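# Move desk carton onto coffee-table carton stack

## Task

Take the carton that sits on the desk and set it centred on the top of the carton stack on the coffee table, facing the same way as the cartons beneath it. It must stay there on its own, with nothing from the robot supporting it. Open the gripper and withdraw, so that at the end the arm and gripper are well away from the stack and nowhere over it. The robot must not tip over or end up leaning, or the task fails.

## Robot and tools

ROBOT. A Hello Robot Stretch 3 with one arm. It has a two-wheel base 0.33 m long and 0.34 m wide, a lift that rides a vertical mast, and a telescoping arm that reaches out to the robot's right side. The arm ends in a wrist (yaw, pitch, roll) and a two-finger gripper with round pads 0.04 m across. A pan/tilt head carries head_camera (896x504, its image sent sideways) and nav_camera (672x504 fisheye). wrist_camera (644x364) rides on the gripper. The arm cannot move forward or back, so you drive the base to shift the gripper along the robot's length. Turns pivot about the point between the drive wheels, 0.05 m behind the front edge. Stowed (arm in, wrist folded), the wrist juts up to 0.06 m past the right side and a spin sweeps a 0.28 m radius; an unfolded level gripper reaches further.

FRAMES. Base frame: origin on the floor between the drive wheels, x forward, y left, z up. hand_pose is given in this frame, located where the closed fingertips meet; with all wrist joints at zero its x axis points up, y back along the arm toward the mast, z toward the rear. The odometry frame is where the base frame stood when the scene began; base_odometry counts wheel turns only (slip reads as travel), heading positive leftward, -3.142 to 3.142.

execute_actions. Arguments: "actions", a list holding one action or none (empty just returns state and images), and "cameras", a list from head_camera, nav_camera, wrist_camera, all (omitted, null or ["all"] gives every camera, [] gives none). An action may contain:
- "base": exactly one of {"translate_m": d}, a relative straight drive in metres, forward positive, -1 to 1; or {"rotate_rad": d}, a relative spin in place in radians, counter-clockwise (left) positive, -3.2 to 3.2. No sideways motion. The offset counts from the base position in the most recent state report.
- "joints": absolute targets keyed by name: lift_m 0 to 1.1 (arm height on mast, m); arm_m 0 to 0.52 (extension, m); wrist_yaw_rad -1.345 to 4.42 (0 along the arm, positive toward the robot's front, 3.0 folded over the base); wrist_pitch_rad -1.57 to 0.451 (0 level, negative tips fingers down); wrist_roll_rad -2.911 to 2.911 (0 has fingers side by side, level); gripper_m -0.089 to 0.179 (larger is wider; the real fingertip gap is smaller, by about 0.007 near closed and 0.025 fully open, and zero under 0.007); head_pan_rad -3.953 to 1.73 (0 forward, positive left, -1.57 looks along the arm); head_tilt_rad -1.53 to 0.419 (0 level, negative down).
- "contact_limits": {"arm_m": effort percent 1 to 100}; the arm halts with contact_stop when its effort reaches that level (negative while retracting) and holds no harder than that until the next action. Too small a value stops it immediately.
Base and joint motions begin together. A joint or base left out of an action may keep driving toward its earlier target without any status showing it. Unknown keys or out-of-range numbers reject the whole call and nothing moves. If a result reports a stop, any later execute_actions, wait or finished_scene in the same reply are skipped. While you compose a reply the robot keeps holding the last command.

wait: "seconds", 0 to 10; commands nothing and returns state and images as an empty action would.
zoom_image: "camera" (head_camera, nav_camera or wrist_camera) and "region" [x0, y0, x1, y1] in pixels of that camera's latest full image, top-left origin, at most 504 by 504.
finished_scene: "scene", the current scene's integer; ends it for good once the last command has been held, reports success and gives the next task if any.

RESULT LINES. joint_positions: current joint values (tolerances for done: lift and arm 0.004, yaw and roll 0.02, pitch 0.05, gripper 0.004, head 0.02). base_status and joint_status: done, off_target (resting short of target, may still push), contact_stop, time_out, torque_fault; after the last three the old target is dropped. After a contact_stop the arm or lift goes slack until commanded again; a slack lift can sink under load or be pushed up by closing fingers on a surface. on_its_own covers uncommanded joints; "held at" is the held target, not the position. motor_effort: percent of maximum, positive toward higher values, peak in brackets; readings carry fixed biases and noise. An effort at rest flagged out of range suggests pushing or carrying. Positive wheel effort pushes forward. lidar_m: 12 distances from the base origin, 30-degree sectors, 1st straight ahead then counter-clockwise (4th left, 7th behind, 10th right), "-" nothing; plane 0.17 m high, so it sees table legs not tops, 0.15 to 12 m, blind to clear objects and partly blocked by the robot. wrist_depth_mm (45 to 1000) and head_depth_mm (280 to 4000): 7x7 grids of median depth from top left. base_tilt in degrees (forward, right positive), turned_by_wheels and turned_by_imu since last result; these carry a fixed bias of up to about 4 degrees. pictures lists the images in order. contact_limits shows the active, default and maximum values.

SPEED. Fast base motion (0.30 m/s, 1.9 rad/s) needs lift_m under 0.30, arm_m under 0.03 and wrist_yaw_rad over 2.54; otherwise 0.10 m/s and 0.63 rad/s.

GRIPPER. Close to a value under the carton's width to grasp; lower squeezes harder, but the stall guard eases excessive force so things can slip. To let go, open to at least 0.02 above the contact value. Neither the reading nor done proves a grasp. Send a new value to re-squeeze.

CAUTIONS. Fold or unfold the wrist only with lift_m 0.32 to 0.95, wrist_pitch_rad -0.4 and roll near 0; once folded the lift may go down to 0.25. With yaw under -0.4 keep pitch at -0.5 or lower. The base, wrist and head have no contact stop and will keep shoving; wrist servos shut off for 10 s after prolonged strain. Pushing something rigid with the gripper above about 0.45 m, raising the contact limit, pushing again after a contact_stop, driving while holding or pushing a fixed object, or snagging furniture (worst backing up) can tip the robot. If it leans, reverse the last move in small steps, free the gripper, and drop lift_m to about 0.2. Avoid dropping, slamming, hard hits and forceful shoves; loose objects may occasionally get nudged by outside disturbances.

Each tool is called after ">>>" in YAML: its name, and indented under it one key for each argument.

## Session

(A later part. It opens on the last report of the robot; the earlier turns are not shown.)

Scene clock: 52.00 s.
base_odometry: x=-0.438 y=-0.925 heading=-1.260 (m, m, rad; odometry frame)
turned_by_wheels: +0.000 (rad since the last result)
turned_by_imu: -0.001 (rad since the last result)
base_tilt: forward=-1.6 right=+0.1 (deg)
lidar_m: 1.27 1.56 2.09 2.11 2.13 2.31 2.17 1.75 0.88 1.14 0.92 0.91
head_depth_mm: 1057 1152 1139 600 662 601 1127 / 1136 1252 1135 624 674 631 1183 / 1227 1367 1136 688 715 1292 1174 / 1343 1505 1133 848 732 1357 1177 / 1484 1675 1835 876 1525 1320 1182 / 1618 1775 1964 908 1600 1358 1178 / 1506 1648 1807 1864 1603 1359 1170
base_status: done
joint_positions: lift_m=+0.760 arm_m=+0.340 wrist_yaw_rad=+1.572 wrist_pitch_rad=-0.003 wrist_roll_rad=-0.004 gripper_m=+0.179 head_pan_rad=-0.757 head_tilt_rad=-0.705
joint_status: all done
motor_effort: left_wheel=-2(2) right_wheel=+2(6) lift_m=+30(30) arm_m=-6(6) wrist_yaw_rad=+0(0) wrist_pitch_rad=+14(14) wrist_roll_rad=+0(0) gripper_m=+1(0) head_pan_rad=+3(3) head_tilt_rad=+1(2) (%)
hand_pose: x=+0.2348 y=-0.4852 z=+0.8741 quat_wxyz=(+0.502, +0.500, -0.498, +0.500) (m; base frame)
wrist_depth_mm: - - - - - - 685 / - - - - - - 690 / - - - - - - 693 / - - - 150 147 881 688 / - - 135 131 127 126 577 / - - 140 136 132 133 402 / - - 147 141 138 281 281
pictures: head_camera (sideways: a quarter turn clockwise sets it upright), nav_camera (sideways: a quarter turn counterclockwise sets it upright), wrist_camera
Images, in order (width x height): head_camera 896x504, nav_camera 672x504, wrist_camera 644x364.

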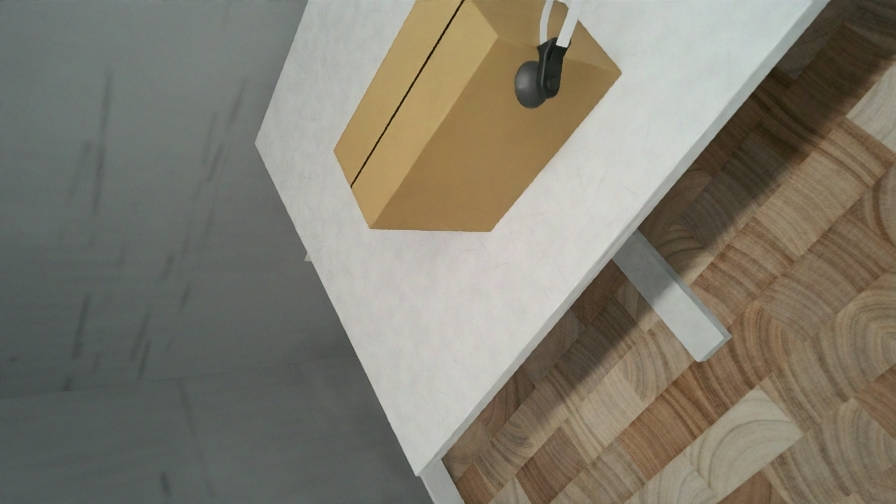

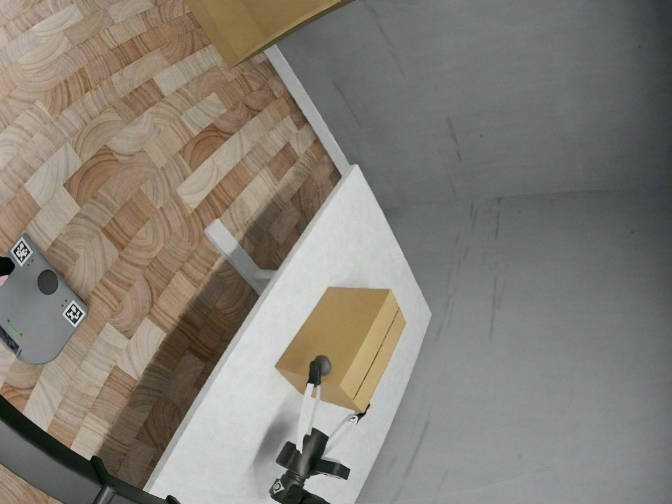

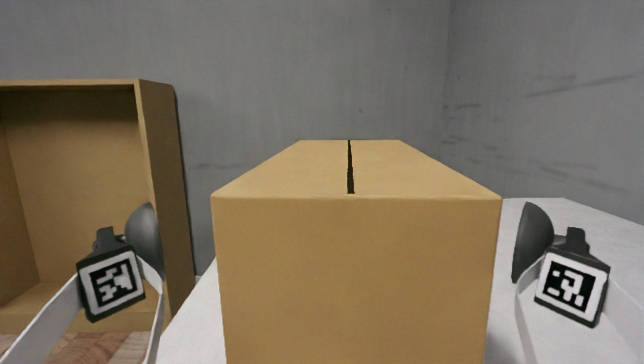

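>>> execute_actions:
  actions:
    - {"base":{"translate_m":0.05},"joints":{"arm_m":0.347}}

Scene clock: 54.27 s.
base_odometry: x=-0.423 y=-0.973 heading=-1.260 (m, m, rad; odometry frame)
turned_by_wheels: +0.000 (rad since the last result)
turned_by_imu: -0.001 (rad since the last result)
base_tilt: forward=-1.8 right=+0.1 (deg)
lidar_m: 1.22 1.51 2.03 2.11 2.15 2.37 2.21 1.74 0.91 1.14 0.88 0.91
head_depth_mm: 1050 1156 1137 599 627 602 1131 / 1132 1254 1133 624 672 617 1176 / 1230 1361 1134 685 713 1293 1173 / 1335 1507 1591 874 735 1348 1173 / 1464 1666 1908 874 1484 1323 1173 / 1553 1724 1924 907 1601 1359 1174 / 1457 1584 1742 1889 1614 1362 1174
base_status: done
joint_positions: lift_m=+0.760 arm_m=+0.347 wrist_yaw_rad=+1.572 wrist_pitch_rad=-0.003 wrist_roll_rad=-0.004 gripper_m=+0.179 head_pan_rad=-0.757 head_tilt_rad=-0.705
joint_status: all done
motor_effort: left_wheel=-2(4) right_wheel=+2(4) lift_m=+30(30) arm_m=+5(5) wrist_yaw_rad=-1(1) wrist_pitch_rad=+14(14) wrist_roll_rad=+0(0) gripper_m=+0(0) head_pan_rad=+4(4) head_tilt_rad=+2(2) (%)
hand_pose: x=+0.2348 y=-0.4914 z=+0.8741 quat_wxyz=(+0.502, +0.500, -0.498, +0.500) (m; base frame)
wrist_depth_mm: - - - - - - 679 / - - - - - - 691 / - - - - - - 682 / - - 178 150 147 945 681 / - 106 104 101 98 96 582 / - 111 107 104 101 99 400 / - - 112 109 105 104 281
pictures: head_camera (sideways: a quarter turn clockwise sets it upright), nav_camera (sideways: a quarter turn counterclockwise sets it upright), wrist_camera
Images, in order (width x height): head_camera 896x504, nav_camera 672x504, wrist_camera 644x364.

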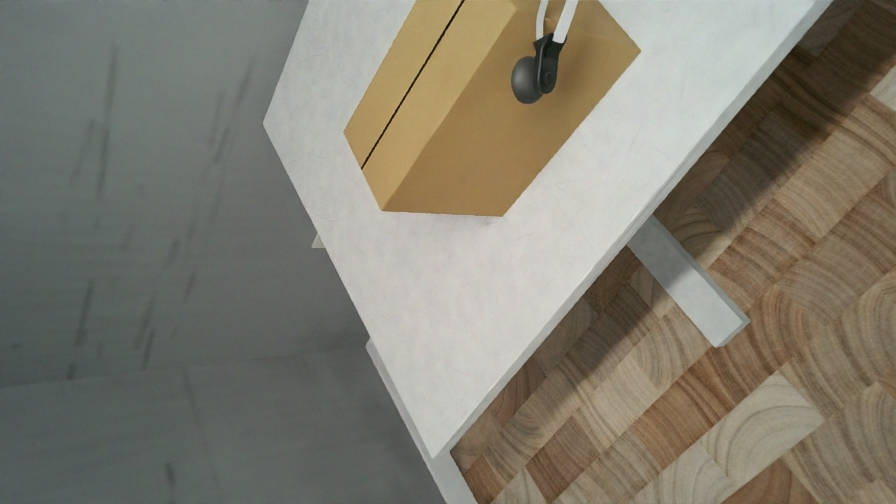

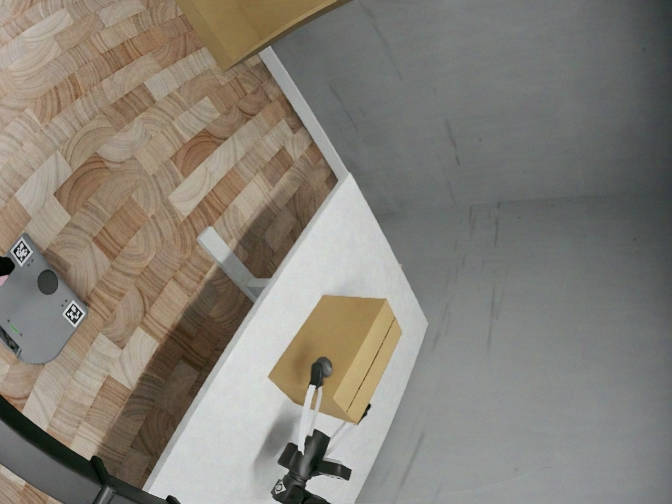

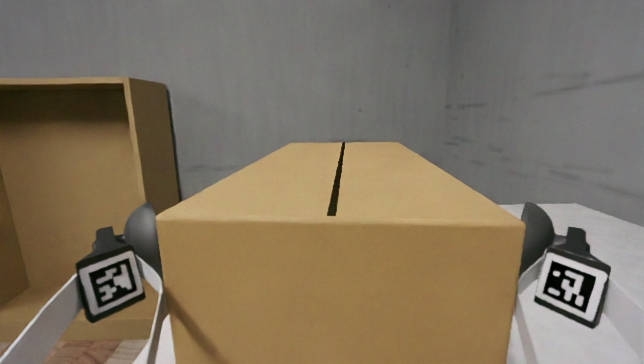

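>>> execute_actions:
  actions:
    - {"joints":{"gripper_m":0.06}}
  cameras: []

>>> execute_actions:
  actions:
    - {"joints":{"lift_m":0.85}}

Scene clock: 56.93 s.
base_odometry: x=-0.423 y=-0.973 heading=-1.260 (m, m, rad; odometry frame)
turned_by_wheels: +0.000 (rad since the last result)
turned_by_imu: -0.001 (rad since the last result)
base_tilt: forward=-1.7 right=+0.1 (deg)
lidar_m: 1.22 1.51 2.03 2.11 2.15 2.36 2.21 1.74 0.91 1.14 0.88 0.91
head_depth_mm: 1051 1153 1130 598 631 601 1135 / 1129 1249 1132 622 673 614 1172 / 1234 1366 1133 686 714 1306 1177 / 1340 1503 1584 875 734 1349 1173 / 1480 1670 1900 878 1486 1334 1173 / 1572 1724 1916 907 1607 1365 1173 / 1454 1582 1742 1860 1614 1354 1180
base_status: not commanded
joint_positions: lift_m=+0.760 arm_m=+0.347 wrist_yaw_rad=+1.572 wrist_pitch_rad=-0.003 wrist_roll_rad=-0.004 gripper_m=+0.072 head_pan_rad=-0.757 head_tilt_rad=-0.705
joint_status: gripper_m off_target (ended at +0.072, target +0.060)
motor_effort: left_wheel=-2(2) right_wheel=+2(2) lift_m=+30(30) arm_m=+5(5) wrist_yaw_rad=-1(0) wrist_pitch_rad=+14(14) wrist_roll_rad=+0(0) gripper_m=-100(99) head_pan_rad=+4(4) head_tilt_rad=+2(2) (%)
hand_pose: x=+0.2348 y=-0.4914 z=+0.8741 quat_wxyz=(+0.502, +0.500, -0.498, +0.500) (m; base frame)
wrist_depth_mm: - - - - - - 690 / - - - - - - 688 / - - - - - - 680 / - - 177 150 147 942 684 / - 107 104 101 98 96 531 / - 110 107 104 101 100 401 / - - 112 109 106 105 282
pictures: none
No camera images: the call's "cameras" was empty. Leave "cameras" out to get every camera's image.

Scene clock: 58.63 s.
base_odometry: x=-0.423 y=-0.973 heading=-1.260 (m, m, rad; odometry frame)
turned_by_wheels: +0.000 (rad since the last result)
turned_by_imu: +0.000 (rad since the last result)
base_tilt: forward=-1.7 right=+0.1 (deg)
lidar_m: 1.22 1.51 2.03 2.11 2.15 2.36 2.22 1.74 0.91 1.14 0.88 0.91
head_depth_mm: 1055 1150 1134 531 591 602 1133 / 1131 1248 693 610 678 615 1178 / 1226 1362 1139 752 716 1302 1181 / 1346 1513 1582 877 731 1358 1180 / 1474 1675 1897 879 1500 1335 1175 / 1557 1738 1912 906 1610 1364 1171 / 1441 1582 1729 1862 1612 1364 1176
base_status: not commanded
joint_positions: lift_m=+0.850 arm_m=+0.347 wrist_yaw_rad=+1.568 wrist_pitch_rad=-0.011 wrist_roll_rad=-0.004 gripper_m=+0.066 head_pan_rad=-0.757 head_tilt_rad=-0.704
joint_status: all done
on_its_own: gripper_m is held at +0.064, not at your +0.060, by its stall guard, which is still easing
motor_effort: left_wheel=-2(8) right_wheel=+2(4) lift_m=+48(48) arm_m=+3(5) wrist_yaw_rad=+1(9) wrist_pitch_rad=+19(19) wrist_roll_rad=+0(2) gripper_m=-42(100) head_pan_rad=+4(4) head_tilt_rad=+2(2) (%)
hand_pose: x=+0.2346 y=-0.4925 z=+0.9615 quat_wxyz=(+0.505, +0.501, -0.497, +0.497) (m; base frame)
wrist_depth_mm: - - - - - 986 672 / - - - - - - 670 / - - - - - - 679 / - - - - - - 691 / - - 126 116 108 756 657 / - - 126 117 108 104 544 / - - 127 117 108 394 410
pictures: head_camera (sideways: a quarter turn clockwise sets it upright), nav_camera (sideways: a quarter turn counterclockwise sets it upright), wrist_camera
Images, in order (width x height): head_camera 896x504, nav_camera 672x504, wrist_camera 644x364.

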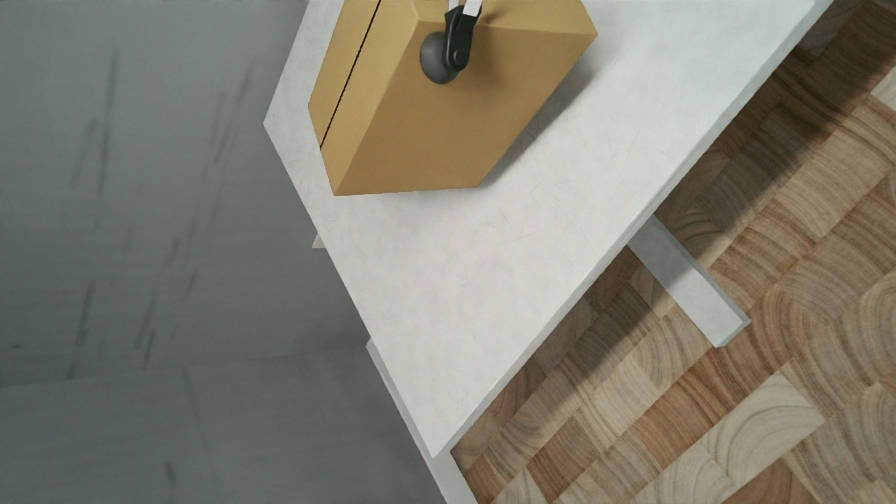

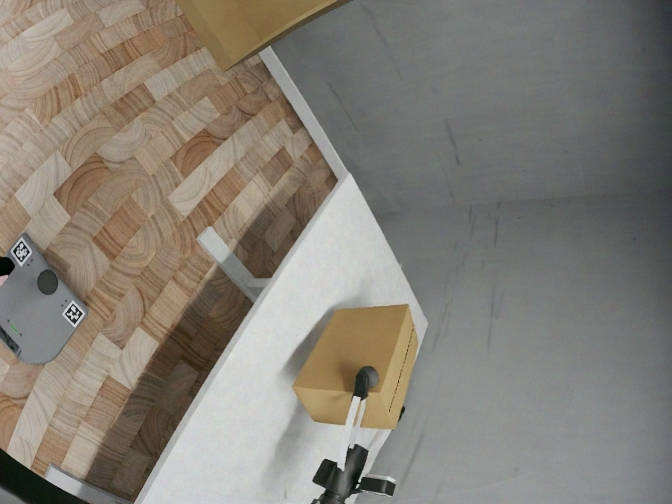

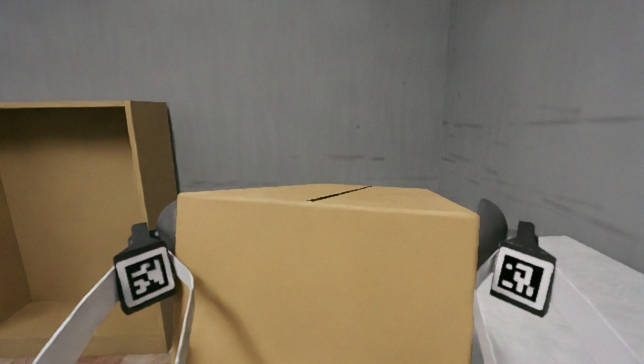

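>>> execute_actions:
  actions:
    - {"joints":{"lift_m":0.76}}
  cameras: []

>>> execute_actions:
  actions:
    - {"joints":{"gripper_m":0.179}}

Scene clock: 60.73 s.
base_odometry: x=-0.423 y=-0.973 heading=-1.260 (m, m, rad; odometry frame)
turned_by_wheels: +0.000 (rad since the last result)
turned_by_imu: +0.000 (rad since the last result)
base_tilt: forward=-1.6 right=+0.2 (deg)
lidar_m: 1.22 1.50 2.03 2.11 2.15 2.36 2.21 1.74 0.91 1.14 0.88 0.91
head_depth_mm: 1052 1151 1127 601 642 603 1133 / 1135 1251 1138 641 672 617 1176 / 1234 1365 1133 736 715 1292 1175 / 1334 1509 1569 877 734 1356 1174 / 1473 1681 1903 878 1494 1329 1172 / 1576 1740 1942 902 1603 1359 1179 / 1451 1584 1718 1853 1633 1364 1174
base_status: not commanded
joint_positions: lift_m=+0.760 arm_m=+0.347 wrist_yaw_rad=+1.568 wrist_pitch_rad=+0.001 wrist_roll_rad=-0.004 gripper_m=+0.078 head_pan_rad=-0.757 head_tilt_rad=-0.704
joint_status: all done
on_its_own: gripper_m is held at +0.076, not at your +0.060, by its stall guard, which is still easing
motor_effort: left_wheel=-2(2) right_wheel=+2(2) lift_m=+29(43) arm_m=+4(4) wrist_yaw_rad=+2(2) wrist_pitch_rad=+12(19) wrist_roll_rad=+0(0) gripper_m=-36(40) head_pan_rad=+4(4) head_tilt_rad=+2(2) (%)
hand_pose: x=+0.2349 y=-0.4925 z=+0.8750 quat_wxyz=(+0.502, +0.498, -0.500, +0.500) (m; base frame)
wrist_depth_mm: - - - - - - 676 / - - - - - - 670 / - - - - - - 680 / - - 157 153 150 - 683 / - - 122 112 104 103 540 / - - 127 117 108 104 389 / - - 133 122 112 295 296
pictures: none
No camera images: the call's "cameras" was empty. Leave "cameras" out to get every camera's image.

Scene clock: 62.23 s.
base_odometry: x=-0.423 y=-0.973 heading=-1.260 (m, m, rad; odometry frame)
turned_by_wheels: +0.000 (rad since the last result)
turned_by_imu: +0.000 (rad since the last result)
base_tilt: forward=-1.5 right=+0.1 (deg)
lidar_m: 1.22 1.51 2.04 2.11 2.15 2.36 2.21 1.74 0.91 1.14 0.88 0.91
head_depth_mm: 1051 1158 1135 600 649 602 1131 / 1132 1250 1140 643 677 615 1166 / 1228 1367 1132 735 713 1296 1177 / 1346 1494 1589 878 734 1350 1178 / 1480 1672 1903 877 1497 1329 1174 / 1558 1720 1931 904 1613 1375 1169 / 1445 1590 1749 1868 1616 1357 1183
base_status: not commanded
joint_positions: lift_m=+0.760 arm_m=+0.347 wrist_yaw_rad=+1.568 wrist_pitch_rad=+0.001 wrist_roll_rad=-0.004 gripper_m=+0.179 head_pan_rad=-0.757 head_tilt_rad=-0.704
joint_status: all done
motor_effort: left_wheel=-2(2) right_wheel=+2(2) lift_m=+29(29) arm_m=+4(4) wrist_yaw_rad=+2(1) wrist_pitch_rad=+12(12) wrist_roll_rad=-1(1) gripper_m=+0(100) head_pan_rad=+4(4) head_tilt_rad=+2(1) (%)
hand_pose: x=+0.2349 y=-0.4925 z=+0.8751 quat_wxyz=(+0.502, +0.498, -0.500, +0.500) (m; base frame)
wrist_depth_mm: - - - - - - 670 / - - - - - - 680 / - - - - - - 686 / - - 184 154 152 - 691 / - - 121 112 104 104 590 / - - 126 116 107 344 406 / - - 132 121 111 285 282
pictures: head_camera (sideways: a quarter turn clockwise sets it upright), nav_camera (sideways: a quarter turn counterclockwise sets it upright), wrist_camera
Images, in order (width x height): head_camera 896x504, nav_camera 672x504, wrist_camera 644x364.

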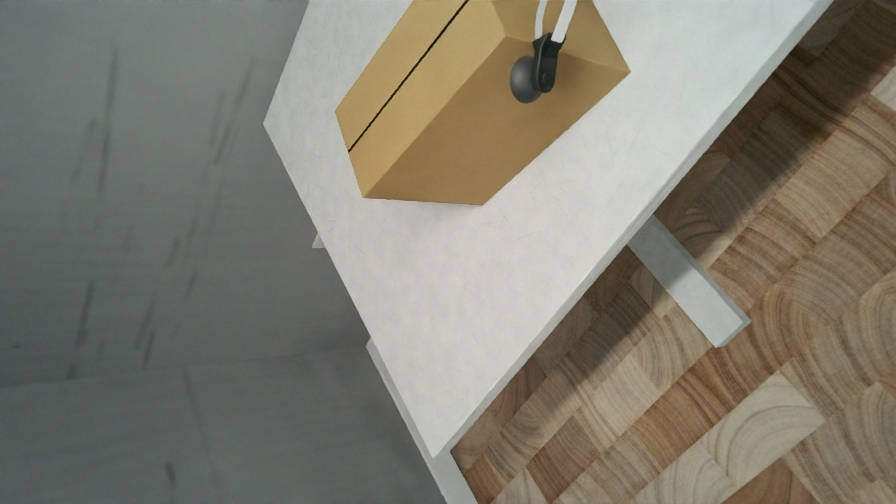

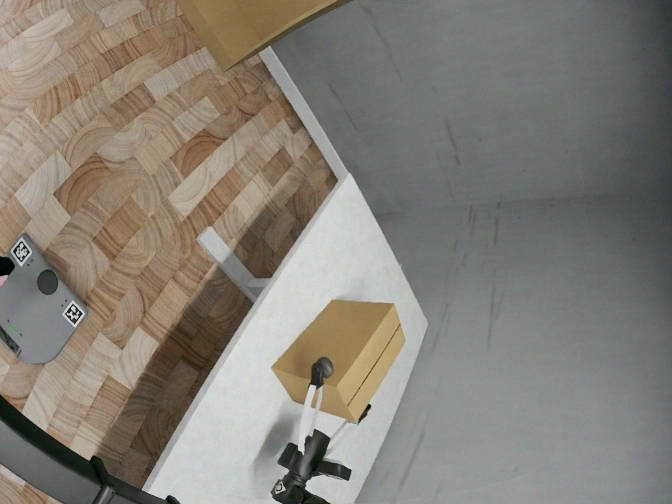

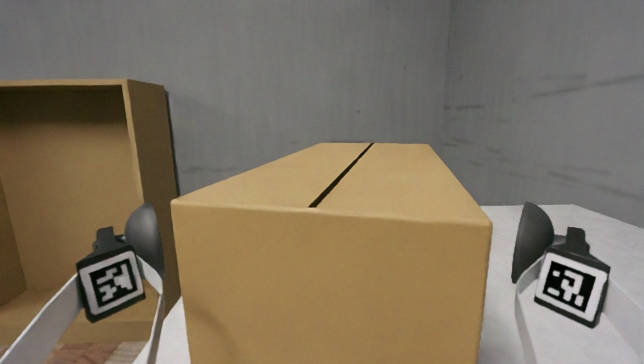

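>>> execute_actions:
  actions:
    - {"base":{"translate_m":-0.12}}
  cameras: []

>>> execute_actions:
  actions:
    - {"joints":{"lift_m":1.1,"wrist_pitch_rad":-1.57,"wrist_yaw_rad":1.42,"head_pan_rad":-1.0}}

Scene clock: 65.93 s.
base_odometry: x=-0.459 y=-0.858 heading=-1.260 (m, m, rad; odometry frame)
turned_by_wheels: +0.000 (rad since the last result)
turned_by_imu: -0.001 (rad since the last result)
base_tilt: forward=-1.6 right=+0.0 (deg)
lidar_m: 1.34 1.62 2.19 2.12 2.11 2.24 2.10 1.76 0.84 1.15 1.17 0.97
head_depth_mm: 1057 1157 1137 849 696 602 1135 / 1145 1246 1134 663 704 632 1176 / 1248 1376 776 678 711 1305 1177 / 1339 1519 1090 824 734 1359 1168 / 1488 1692 1138 874 1489 1362 1181 / 1629 1834 2001 910 1620 1359 1178 / 1560 1707 1882 1857 1619 1349 1178
base_status: done
joint_positions: lift_m=+0.760 arm_m=+0.347 wrist_yaw_rad=+1.568 wrist_pitch_rad=+0.001 wrist_roll_rad=-0.004 gripper_m=+0.179 head_pan_rad=-0.757 head_tilt_rad=-0.704
joint_status: not commanded
motor_effort: left_wheel=-1(8) right_wheel=+2(1) lift_m=+29(29) arm_m=+4(3) wrist_yaw_rad=+1(1) wrist_pitch_rad=+12(12) wrist_roll_rad=+0(1) gripper_m=+0(0) head_pan_rad=+4(3) head_tilt_rad=+1(1) (%)
hand_pose: x=+0.2349 y=-0.4925 z=+0.8751 quat_wxyz=(+0.502, +0.498, -0.500, +0.500) (m; base frame)
wrist_depth_mm: - - - - - - 684 / - - - - - - 702 / - - - - - - 696 / - - - 232 728 924 696 / - - 611 239 502 553 586 / - - 372 249 365 385 407 / - - 302 259 284 295 282
pictures: none
No camera images: the call's "cameras" was empty. Leave "cameras" out to get every camera's image.

Scene clock: 69.87 s.
base_odometry: x=-0.459 y=-0.858 heading=-1.260 (m, m, rad; odometry frame)
turned_by_wheels: +0.000 (rad since the last result)
turned_by_imu: -0.001 (rad since the last result)
base_tilt: forward=-1.7 right=+0.0 (deg)
lidar_m: 1.34 1.62 2.19 2.11 2.12 2.24 2.09 1.75 0.84 1.15 1.18 0.96
head_depth_mm: 960 1057 1117 876 714 601 1134 / 1012 1124 1135 873 712 603 1178 / 1062 1183 1137 848 711 631 1185 / 1125 1263 1137 669 715 1301 1172 / 1186 1348 776 704 714 1357 1174 / 1268 1429 1139 820 756 1344 1174 / 1347 1555 1695 875 1492 1346 1175
base_status: not commanded
joint_positions: lift_m=+1.100 arm_m=+0.347 wrist_yaw_rad=+1.422 wrist_pitch_rad=-1.564 wrist_roll_rad=-0.004 gripper_m=+0.179 head_pan_rad=-0.993 head_tilt_rad=-0.704
joint_status: all done
motor_effort: left_wheel=-1(11) right_wheel=+1(18) lift_m=+47(49) arm_m=+4(5) wrist_yaw_rad=-1(2) wrist_pitch_rad=-3(93) wrist_roll_rad=+0(0) gripper_m=+1(1) head_pan_rad=-3(22) head_tilt_rad=+1(1) (%)
hand_pose: x=-0.0437 y=-0.4885 z=+0.9820 quat_wxyz=(+0.706, +0.705, -0.053, -0.049) (m; base frame)
wrist_depth_mm: - - 384 379 375 373 368 / - - 399 393 388 389 382 / - - 410 406 403 398 394 / - - 424 420 413 413 409 / - - - 434 431 427 417 / - - - 451 450 448 436 / - - - 466 464 458 459
pictures: head_camera (sideways: a quarter turn clockwise sets it upright), nav_camera (sideways: a quarter turn counterclockwise sets it upright), wrist_camera
Images, in order (width x height): head_camera 896x504, nav_camera 672x504, wrist_camera 644x364.

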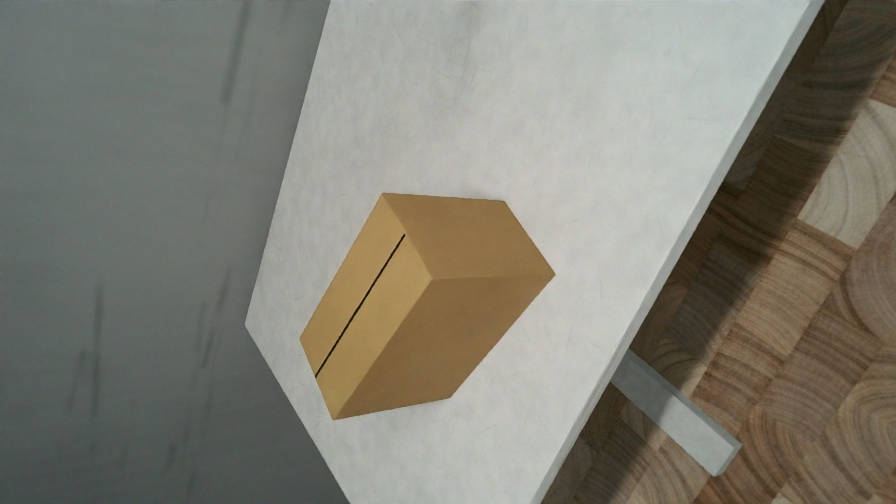

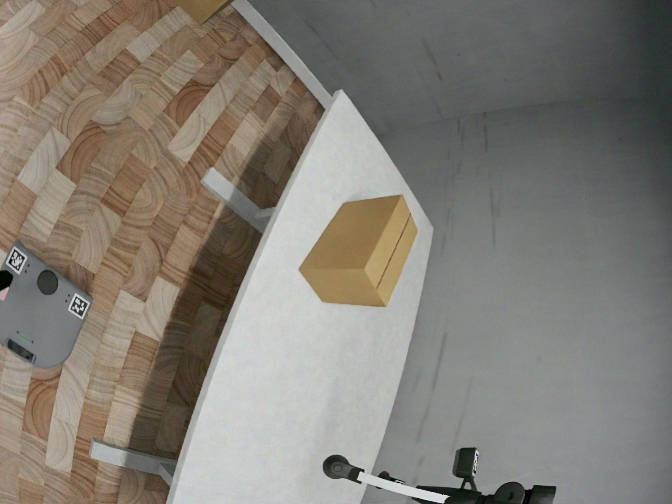

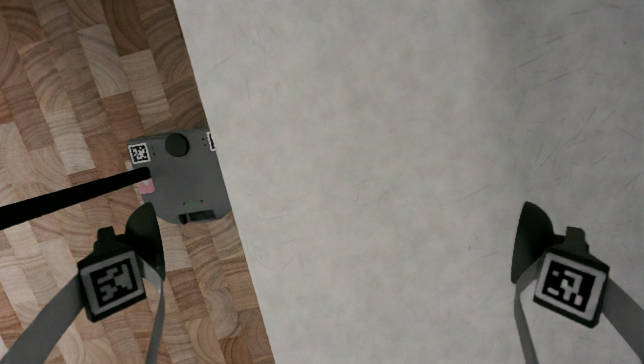

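>>> execute_actions:
  actions:
    - {"base":{"translate_m":0.38},"joints":{"arm_m":0.365,"head_tilt_rad":-0.9,"head_pan_rad":-1.3}}

Scene clock: 75.73 s.
base_odometry: x=-0.343 y=-1.220 heading=-1.260 (m, m, rad; odometry frame)
turned_by_wheels: +0.000 (rad since the last result)
turned_by_imu: -0.001 (rad since the last result)
base_tilt: forward=-1.6 right=+0.1 (deg)
lidar_m: 0.97 1.25 1.34 2.11 3.68 2.64 2.47 1.10 1.19 1.12 0.72 1.34
head_depth_mm: 975 1032 559 582 622 1222 1111 / 980 1054 582 594 623 1242 1114 / 999 1051 582 648 637 1250 1120 / 1022 1054 615 690 646 1251 1115 / 1043 1051 857 721 662 1245 1115 / 1072 1169 859 722 1350 1226 1118 / 1099 1299 856 723 1368 1247 1110
base_status: done
joint_positions: lift_m=+1.100 arm_m=+0.365 wrist_yaw_rad=+1.422 wrist_pitch_rad=-1.565 wrist_roll_rad=-0.004 gripper_m=+0.179 head_pan_rad=-1.293 head_tilt_rad=-0.888
joint_status: all done
motor_effort: left_wheel=-1(3) right_wheel=+1(5) lift_m=+47(47) arm_m=+6(6) wrist_yaw_rad=-2(1) wrist_pitch_rad=-3(3) wrist_roll_rad=+0(0) gripper_m=+1(0) head_pan_rad=-3(26) head_tilt_rad=-5(21) (%)
hand_pose: x=-0.0437 y=-0.5064 z=+0.9820 quat_wxyz=(+0.706, +0.705, -0.053, -0.049) (m; base frame)
wrist_depth_mm: - - 374 215 367 373 368 / - - 392 222 385 382 382 / - - 406 229 396 397 398 / - - 243 238 412 409 408 / - - 439 246 431 428 423 / - - - 450 447 447 434 / - - - 470 464 461 460
pictures: head_camera (sideways: a quarter turn clockwise sets it upright), nav_camera (sideways: a quarter turn counterclockwise sets it upright), wrist_camera
Images, in order (width x height): head_camera 896x504, nav_camera 672x504, wrist_camera 644x364.

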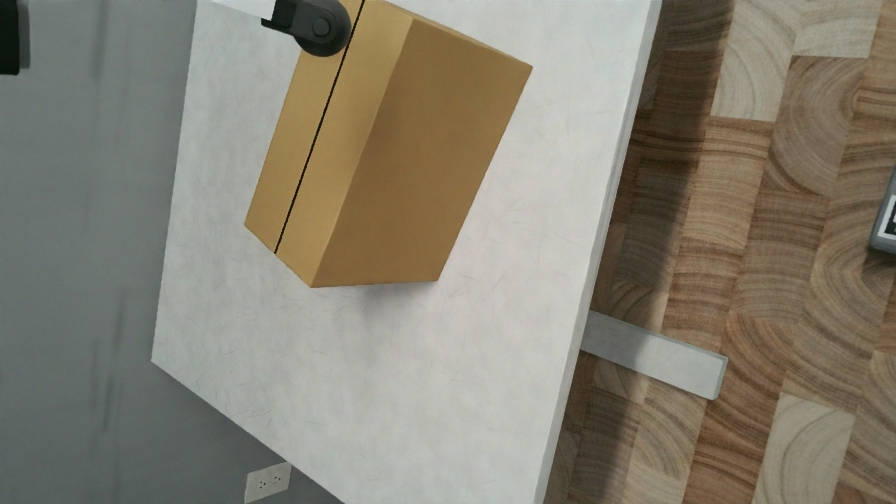

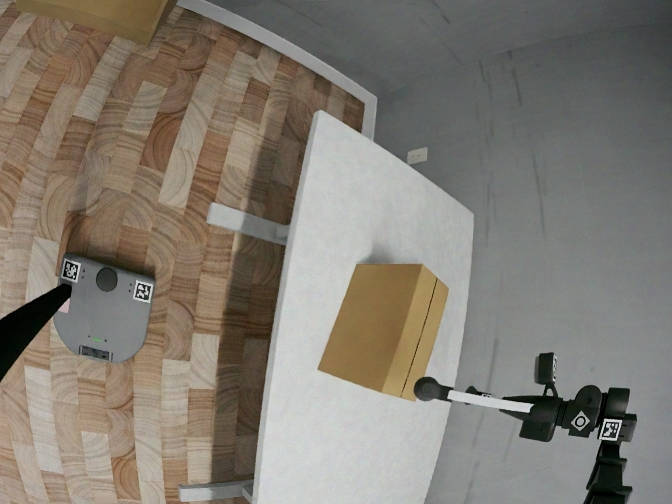

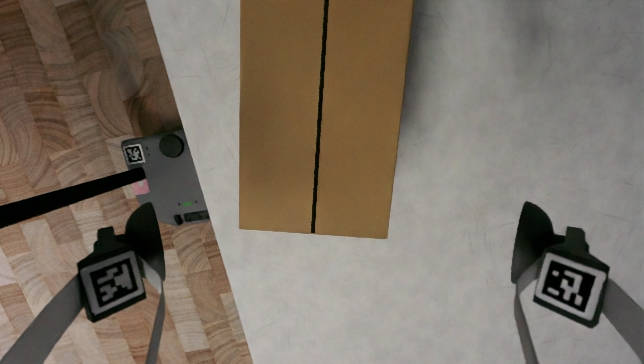

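>>> execute_actions:
  actions:
    - {"base":{"translate_m":0.12}}

Scene clock: 78.93 s.
base_odometry: x=-0.307 y=-1.334 heading=-1.261 (m, m, rad; odometry frame)
turned_by_wheels: +0.000 (rad since the last result)
turned_by_imu: -0.001 (rad since the last result)
base_tilt: forward=-1.6 right=-0.1 (deg)
lidar_m: 0.85 0.85 1.27 2.11 3.70 2.75 2.59 1.20 1.18 1.11 0.68 1.22
head_depth_mm: 963 1026 559 586 623 1234 1115 / 968 1047 581 636 622 1248 1116 / 992 1050 855 691 636 1244 1110 / 1013 1054 857 720 647 1246 1114 / 1041 1138 856 720 663 1222 1117 / 1060 1246 1381 722 1341 1247 1114 / 1088 1280 1567 1568 1358 1253 1113
base_status: done
joint_positions: lift_m=+1.100 arm_m=+0.365 wrist_yaw_rad=+1.422 wrist_pitch_rad=-1.565 wrist_roll_rad=-0.004 gripper_m=+0.179 head_pan_rad=-1.293 head_tilt_rad=-0.888
joint_status: not commanded
motor_effort: left_wheel=-1(4) right_wheel=+1(6) lift_m=+47(47) arm_m=+5(5) wrist_yaw_rad=-1(2) wrist_pitch_rad=-3(3) wrist_roll_rad=+0(0) gripper_m=+0(1) head_pan_rad=-3(3) head_tilt_rad=-6(5) (%)
hand_pose: x=-0.0437 y=-0.5064 z=+0.9820 quat_wxyz=(+0.706, +0.705, -0.053, -0.049) (m; base frame)
wrist_depth_mm: - - 383 378 375 372 373 / - - 394 224 222 382 382 / - - 410 229 230 399 393 / - - 422 237 238 412 412 / - - 441 246 248 432 423 / - - 464 257 259 445 434 / - - - 266 458 461 461
pictures: head_camera (sideways: a quarter turn clockwise sets it upright), nav_camera (sideways: a quarter turn counterclockwise sets it upright), wrist_camera
Images, in order (width x height): head_camera 896x504, nav_camera 672x504, wrist_camera 644x364.

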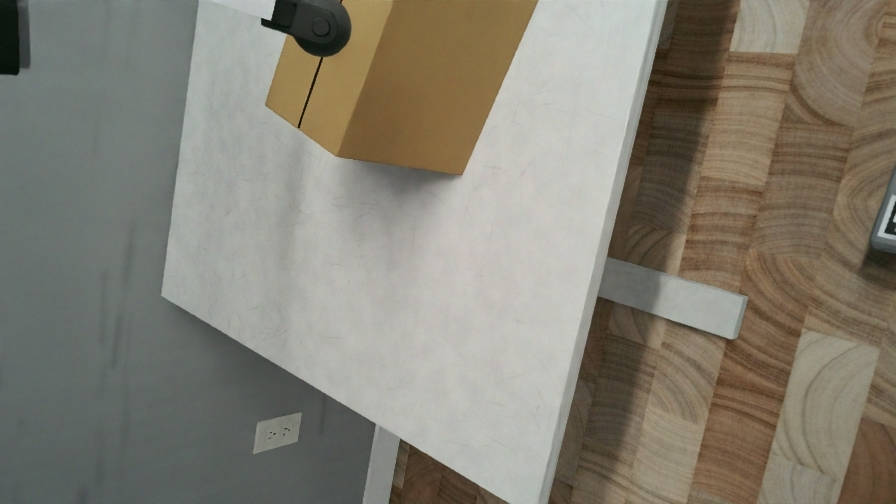

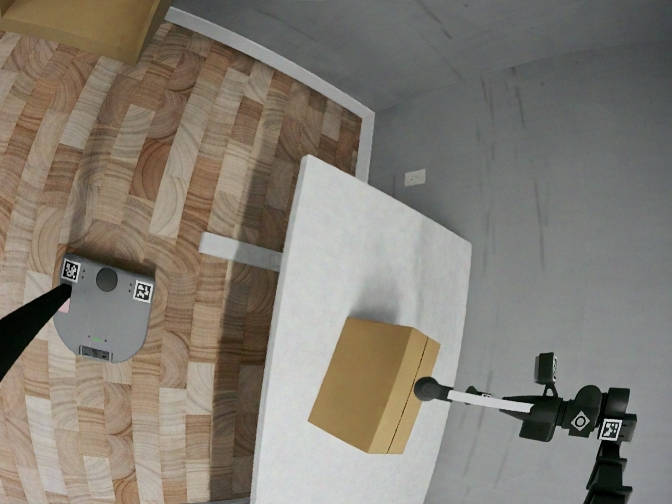

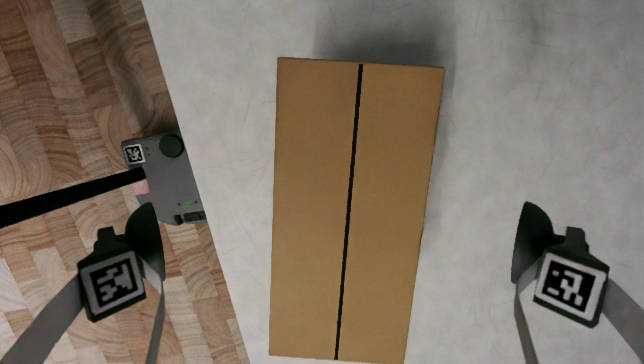

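>>> execute_actions:
  actions:
    - {"base":{"translate_m":0.02},"joints":{"wrist_yaw_rad":1.35}}
  cameras: ["wrist_camera"]

>>> execute_actions:
  actions:
    - {"joints":{"lift_m":1.03}}

Scene clock: 81.07 s.
base_odometry: x=-0.301 y=-1.354 heading=-1.261 (m, m, rad; odometry frame)
turned_by_wheels: +0.000 (rad since the last result)
turned_by_imu: -0.001 (rad since the last result)
base_tilt: forward=-1.7 right=+0.1 (deg)
lidar_m: 0.83 0.83 1.25 2.12 3.69 2.79 2.61 1.21 1.17 1.11 0.67 1.19
head_depth_mm: 962 1033 552 594 623 1226 1114 / 968 1053 597 642 623 1245 1118 / 995 1048 856 721 634 1249 1110 / 1014 1053 856 720 648 1240 1114 / 1041 1170 854 721 663 1228 1113 / 1063 1254 1438 723 1332 1257 1116 / 1092 1278 1545 1633 1368 1245 1115
base_status: done
joint_positions: lift_m=+1.100 arm_m=+0.365 wrist_yaw_rad=+1.353 wrist_pitch_rad=-1.565 wrist_roll_rad=-0.004 gripper_m=+0.179 head_pan_rad=-1.293 head_tilt_rad=-0.888
joint_status: all done
motor_effort: left_wheel=-1(3) right_wheel=+1(6) lift_m=+47(47) arm_m=+5(5) wrist_yaw_rad=-3(1) wrist_pitch_rad=-3(3) wrist_roll_rad=+0(0) gripper_m=+1(1) head_pan_rad=-4(3) head_tilt_rad=-5(5) (%)
hand_pose: x=-0.0435 y=-0.5049 z=+0.9820 quat_wxyz=(+0.704, +0.703, -0.077, -0.073) (m; base frame)
wrist_depth_mm: - 391 384 379 375 373 366 / - - 393 389 386 383 378 / - - 405 229 229 398 396 / - - 419 238 237 416 409 / - - 443 246 245 427 422 / - - - 257 256 443 438 / - - - 268 268 460 461
pictures: wrist_camera
Images, in order (width x height): wrist_camera 644x364.

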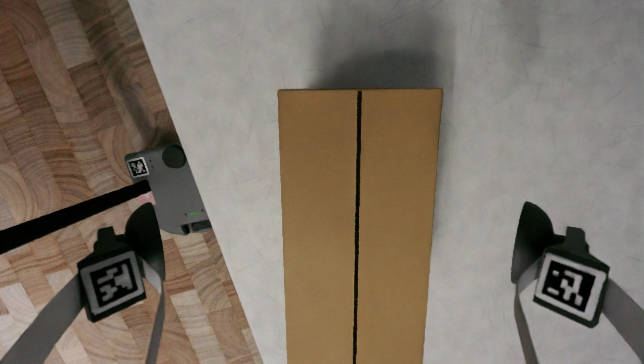

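Scene clock: 82.53 s.
base_odometry: x=-0.301 y=-1.354 heading=-1.261 (m, m, rad; odometry frame)
turned_by_wheels: +0.000 (rad since the last result)
turned_by_imu: +0.000 (rad since the last result)
base_tilt: forward=-1.7 right=+0.0 (deg)
lidar_m: 0.83 0.83 1.25 2.11 3.71 2.79 2.61 1.21 1.18 1.11 0.68 1.19
head_depth_mm: 922 1025 582 601 624 1225 1112 / 962 1057 596 643 622 1249 1111 / 989 1051 856 719 635 1247 1118 / 1015 1052 855 717 651 1245 1121 / 1036 1164 858 722 663 1235 1121 / 1061 1248 1431 723 1339 1242 1122 / 1091 1282 1549 1643 1360 1249 1114
base_status: not commanded
joint_positions: lift_m=+1.030 arm_m=+0.365 wrist_yaw_rad=+1.353 wrist_pitch_rad=-1.565 wrist_roll_rad=-0.004 gripper_m=+0.179 head_pan_rad=-1.293 head_tilt_rad=-0.888
joint_status: all done
motor_effort: left_wheel=-2(1) right_wheel=+1(1) lift_m=+30(45) arm_m=+5(5) wrist_yaw_rad=-2(3) wrist_pitch_rad=-3(3) wrist_roll_rad=+0(0) gripper_m=+0(0) head_pan_rad=-3(3) head_tilt_rad=-6(5) (%)
hand_pose: x=-0.0435 y=-0.5049 z=+0.9126 quat_wxyz=(+0.704, +0.703, -0.077, -0.073) (m; base frame)
wrist_depth_mm: - 320 318 315 312 312 309 / - 335 327 158 157 320 318 / - - 338 162 160 328 330 / - 358 352 168 166 341 340 / - - 367 173 172 353 353 / - - 381 180 178 370 363 / - - 403 188 185 386 383
pictures: head_camera (sideways: a quarter turn clockwise sets it upright), nav_camera (sideways: a quarter turn counterclockwise sets it upright), wrist_camera
Images, in order (width x height): head_camera 896x504, nav_camera 672x504, wrist_camera 644x364.

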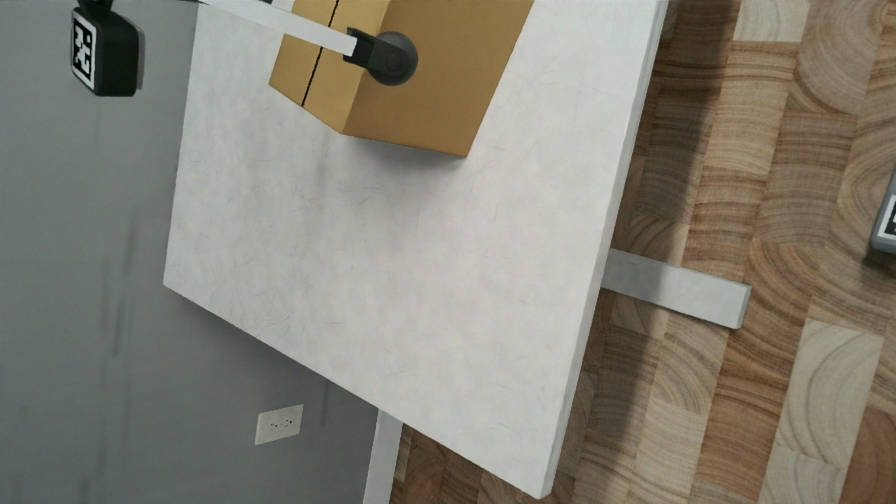

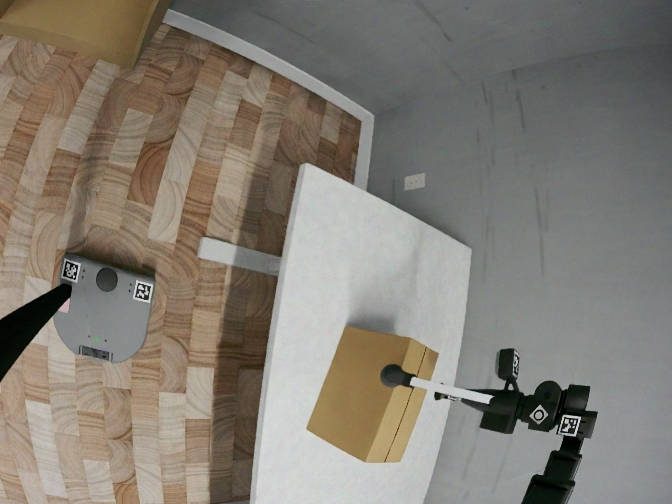

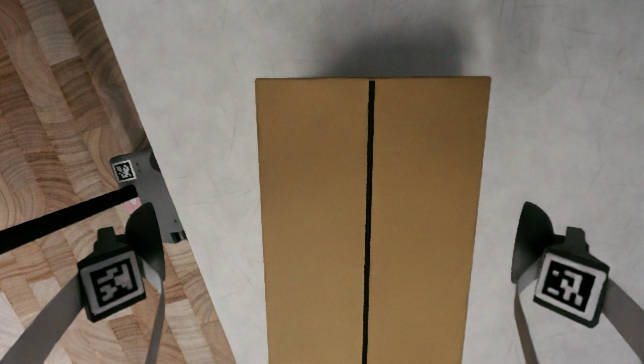

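>>> execute_actions:
  actions:
    - {"base":{"translate_m":-0.03},"joints":{"arm_m":0.38,"head_pan_rad":-1.6}}
  cameras: []

>>> execute_actions:
  actions:
    - {"joints":{"lift_m":0.985}}

Scene clock: 85.67 s.
base_odometry: x=-0.310 y=-1.325 heading=-1.261 (m, m, rad; odometry frame)
turned_by_wheels: +0.000 (rad since the last result)
turned_by_imu: -0.001 (rad since the last result)
base_tilt: forward=-1.7 right=+0.0 (deg)
lidar_m: 0.86 0.86 1.27 2.11 3.70 2.75 2.58 1.19 1.18 1.11 0.68 1.23
head_depth_mm: 1018 1050 834 702 646 1250 1116 / 1013 1050 582 619 648 1247 1114 / - 1016 581 642 637 1239 1125 / 961 1054 592 667 636 1258 1119 / 969 1050 790 691 636 1249 1125 / 980 1044 856 722 637 1229 1119 / 969 1048 855 722 637 1257 1112
base_status: done
joint_positions: lift_m=+1.030 arm_m=+0.380 wrist_yaw_rad=+1.353 wrist_pitch_rad=-1.565 wrist_roll_rad=-0.004 gripper_m=+0.179 head_pan_rad=-1.593 head_tilt_rad=-0.889
joint_status: all done
motor_effort: left_wheel=-1(7) right_wheel=+1(3) lift_m=+30(30) arm_m=+5(5) wrist_yaw_rad=-2(2) wrist_pitch_rad=-3(3) wrist_roll_rad=+0(0) gripper_m=+0(0) head_pan_rad=-3(27) head_tilt_rad=-5(5) (%)
hand_pose: x=-0.0435 y=-0.5199 z=+0.9126 quat_wxyz=(+0.704, +0.703, -0.077, -0.074) (m; base frame)
wrist_depth_mm: - 322 315 152 152 309 309 / - 333 159 156 155 320 315 / - 347 164 161 160 332 329 / - 356 170 167 166 344 340 / - - 178 173 173 357 349 / - - 184 181 180 371 364 / - - 393 188 187 383 382
pictures: none
No camera images: the call's "cameras" was empty. Leave "cameras" out to get every camera's image.

Scene clock: 86.90 s.
base_odometry: x=-0.310 y=-1.325 heading=-1.261 (m, m, rad; odometry frame)
turned_by_wheels: +0.000 (rad since the last result)
turned_by_imu: +0.000 (rad since the last result)
base_tilt: forward=-1.6 right=+0.1 (deg)
lidar_m: 0.86 0.86 1.27 2.11 3.74 2.75 2.58 1.19 1.18 1.12 0.68 1.22
head_depth_mm: - 1043 830 704 649 1256 1117 / 1009 1054 580 619 648 1256 1113 / - - 580 648 636 1243 1125 / 1008 1017 595 673 635 1243 1120 / 985 1020 794 692 635 1245 1116 / 979 1056 858 722 635 1227 1114 / 973 1050 857 722 637 1246 1116
base_status: not commanded
joint_positions: lift_m=+0.985 arm_m=+0.380 wrist_yaw_rad=+1.353 wrist_pitch_rad=-1.565 wrist_roll_rad=-0.004 gripper_m=+0.179 head_pan_rad=-1.593 head_tilt_rad=-0.889
joint_status: all done
motor_effort: left_wheel=-1(1) right_wheel=+1(1) lift_m=+30(31) arm_m=+5(5) wrist_yaw_rad=-1(2) wrist_pitch_rad=-3(3) wrist_roll_rad=+0(0) gripper_m=+1(0) head_pan_rad=-4(4) head_tilt_rad=-5(5) (%)
hand_pose: x=-0.0435 y=-0.5199 z=+0.8676 quat_wxyz=(+0.704, +0.703, -0.077, -0.074) (m; base frame)
wrist_depth_mm: 946 278 110 109 109 266 268 / 979 288 114 113 112 276 276 / - 297 118 117 116 285 286 / - 310 123 121 121 295 296 / - 324 127 126 125 307 307 / - - 132 131 130 321 314 / - - 138 136 135 335 333
pictures: head_camera (sideways: a quarter turn clockwise sets it upright), nav_camera (sideways: a quarter turn counterclockwise sets it upright), wrist_camera
Images, in order (width x height): head_camera 896x504, nav_camera 672x504, wrist_camera 644x364.

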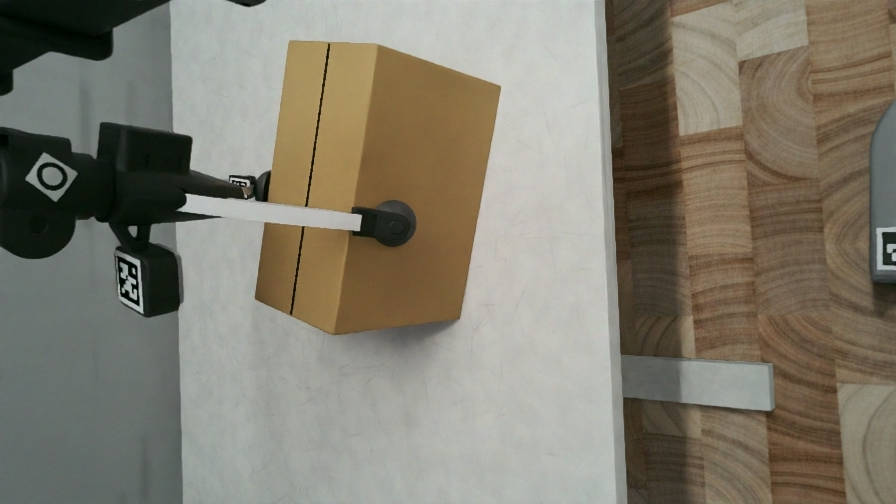

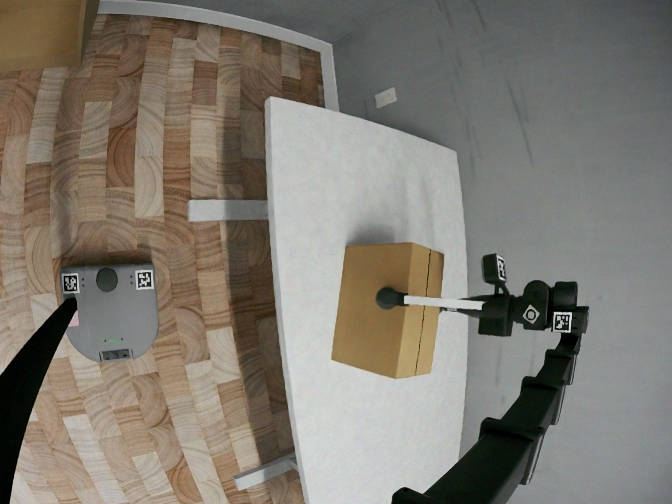

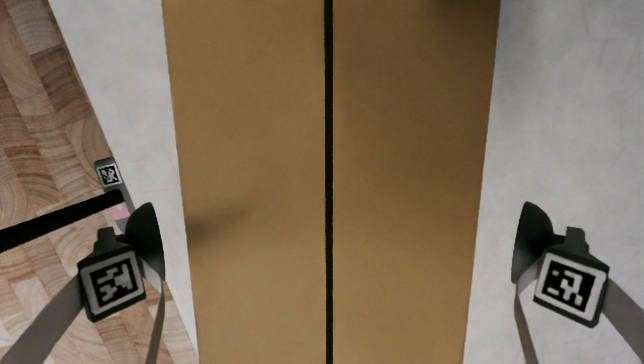

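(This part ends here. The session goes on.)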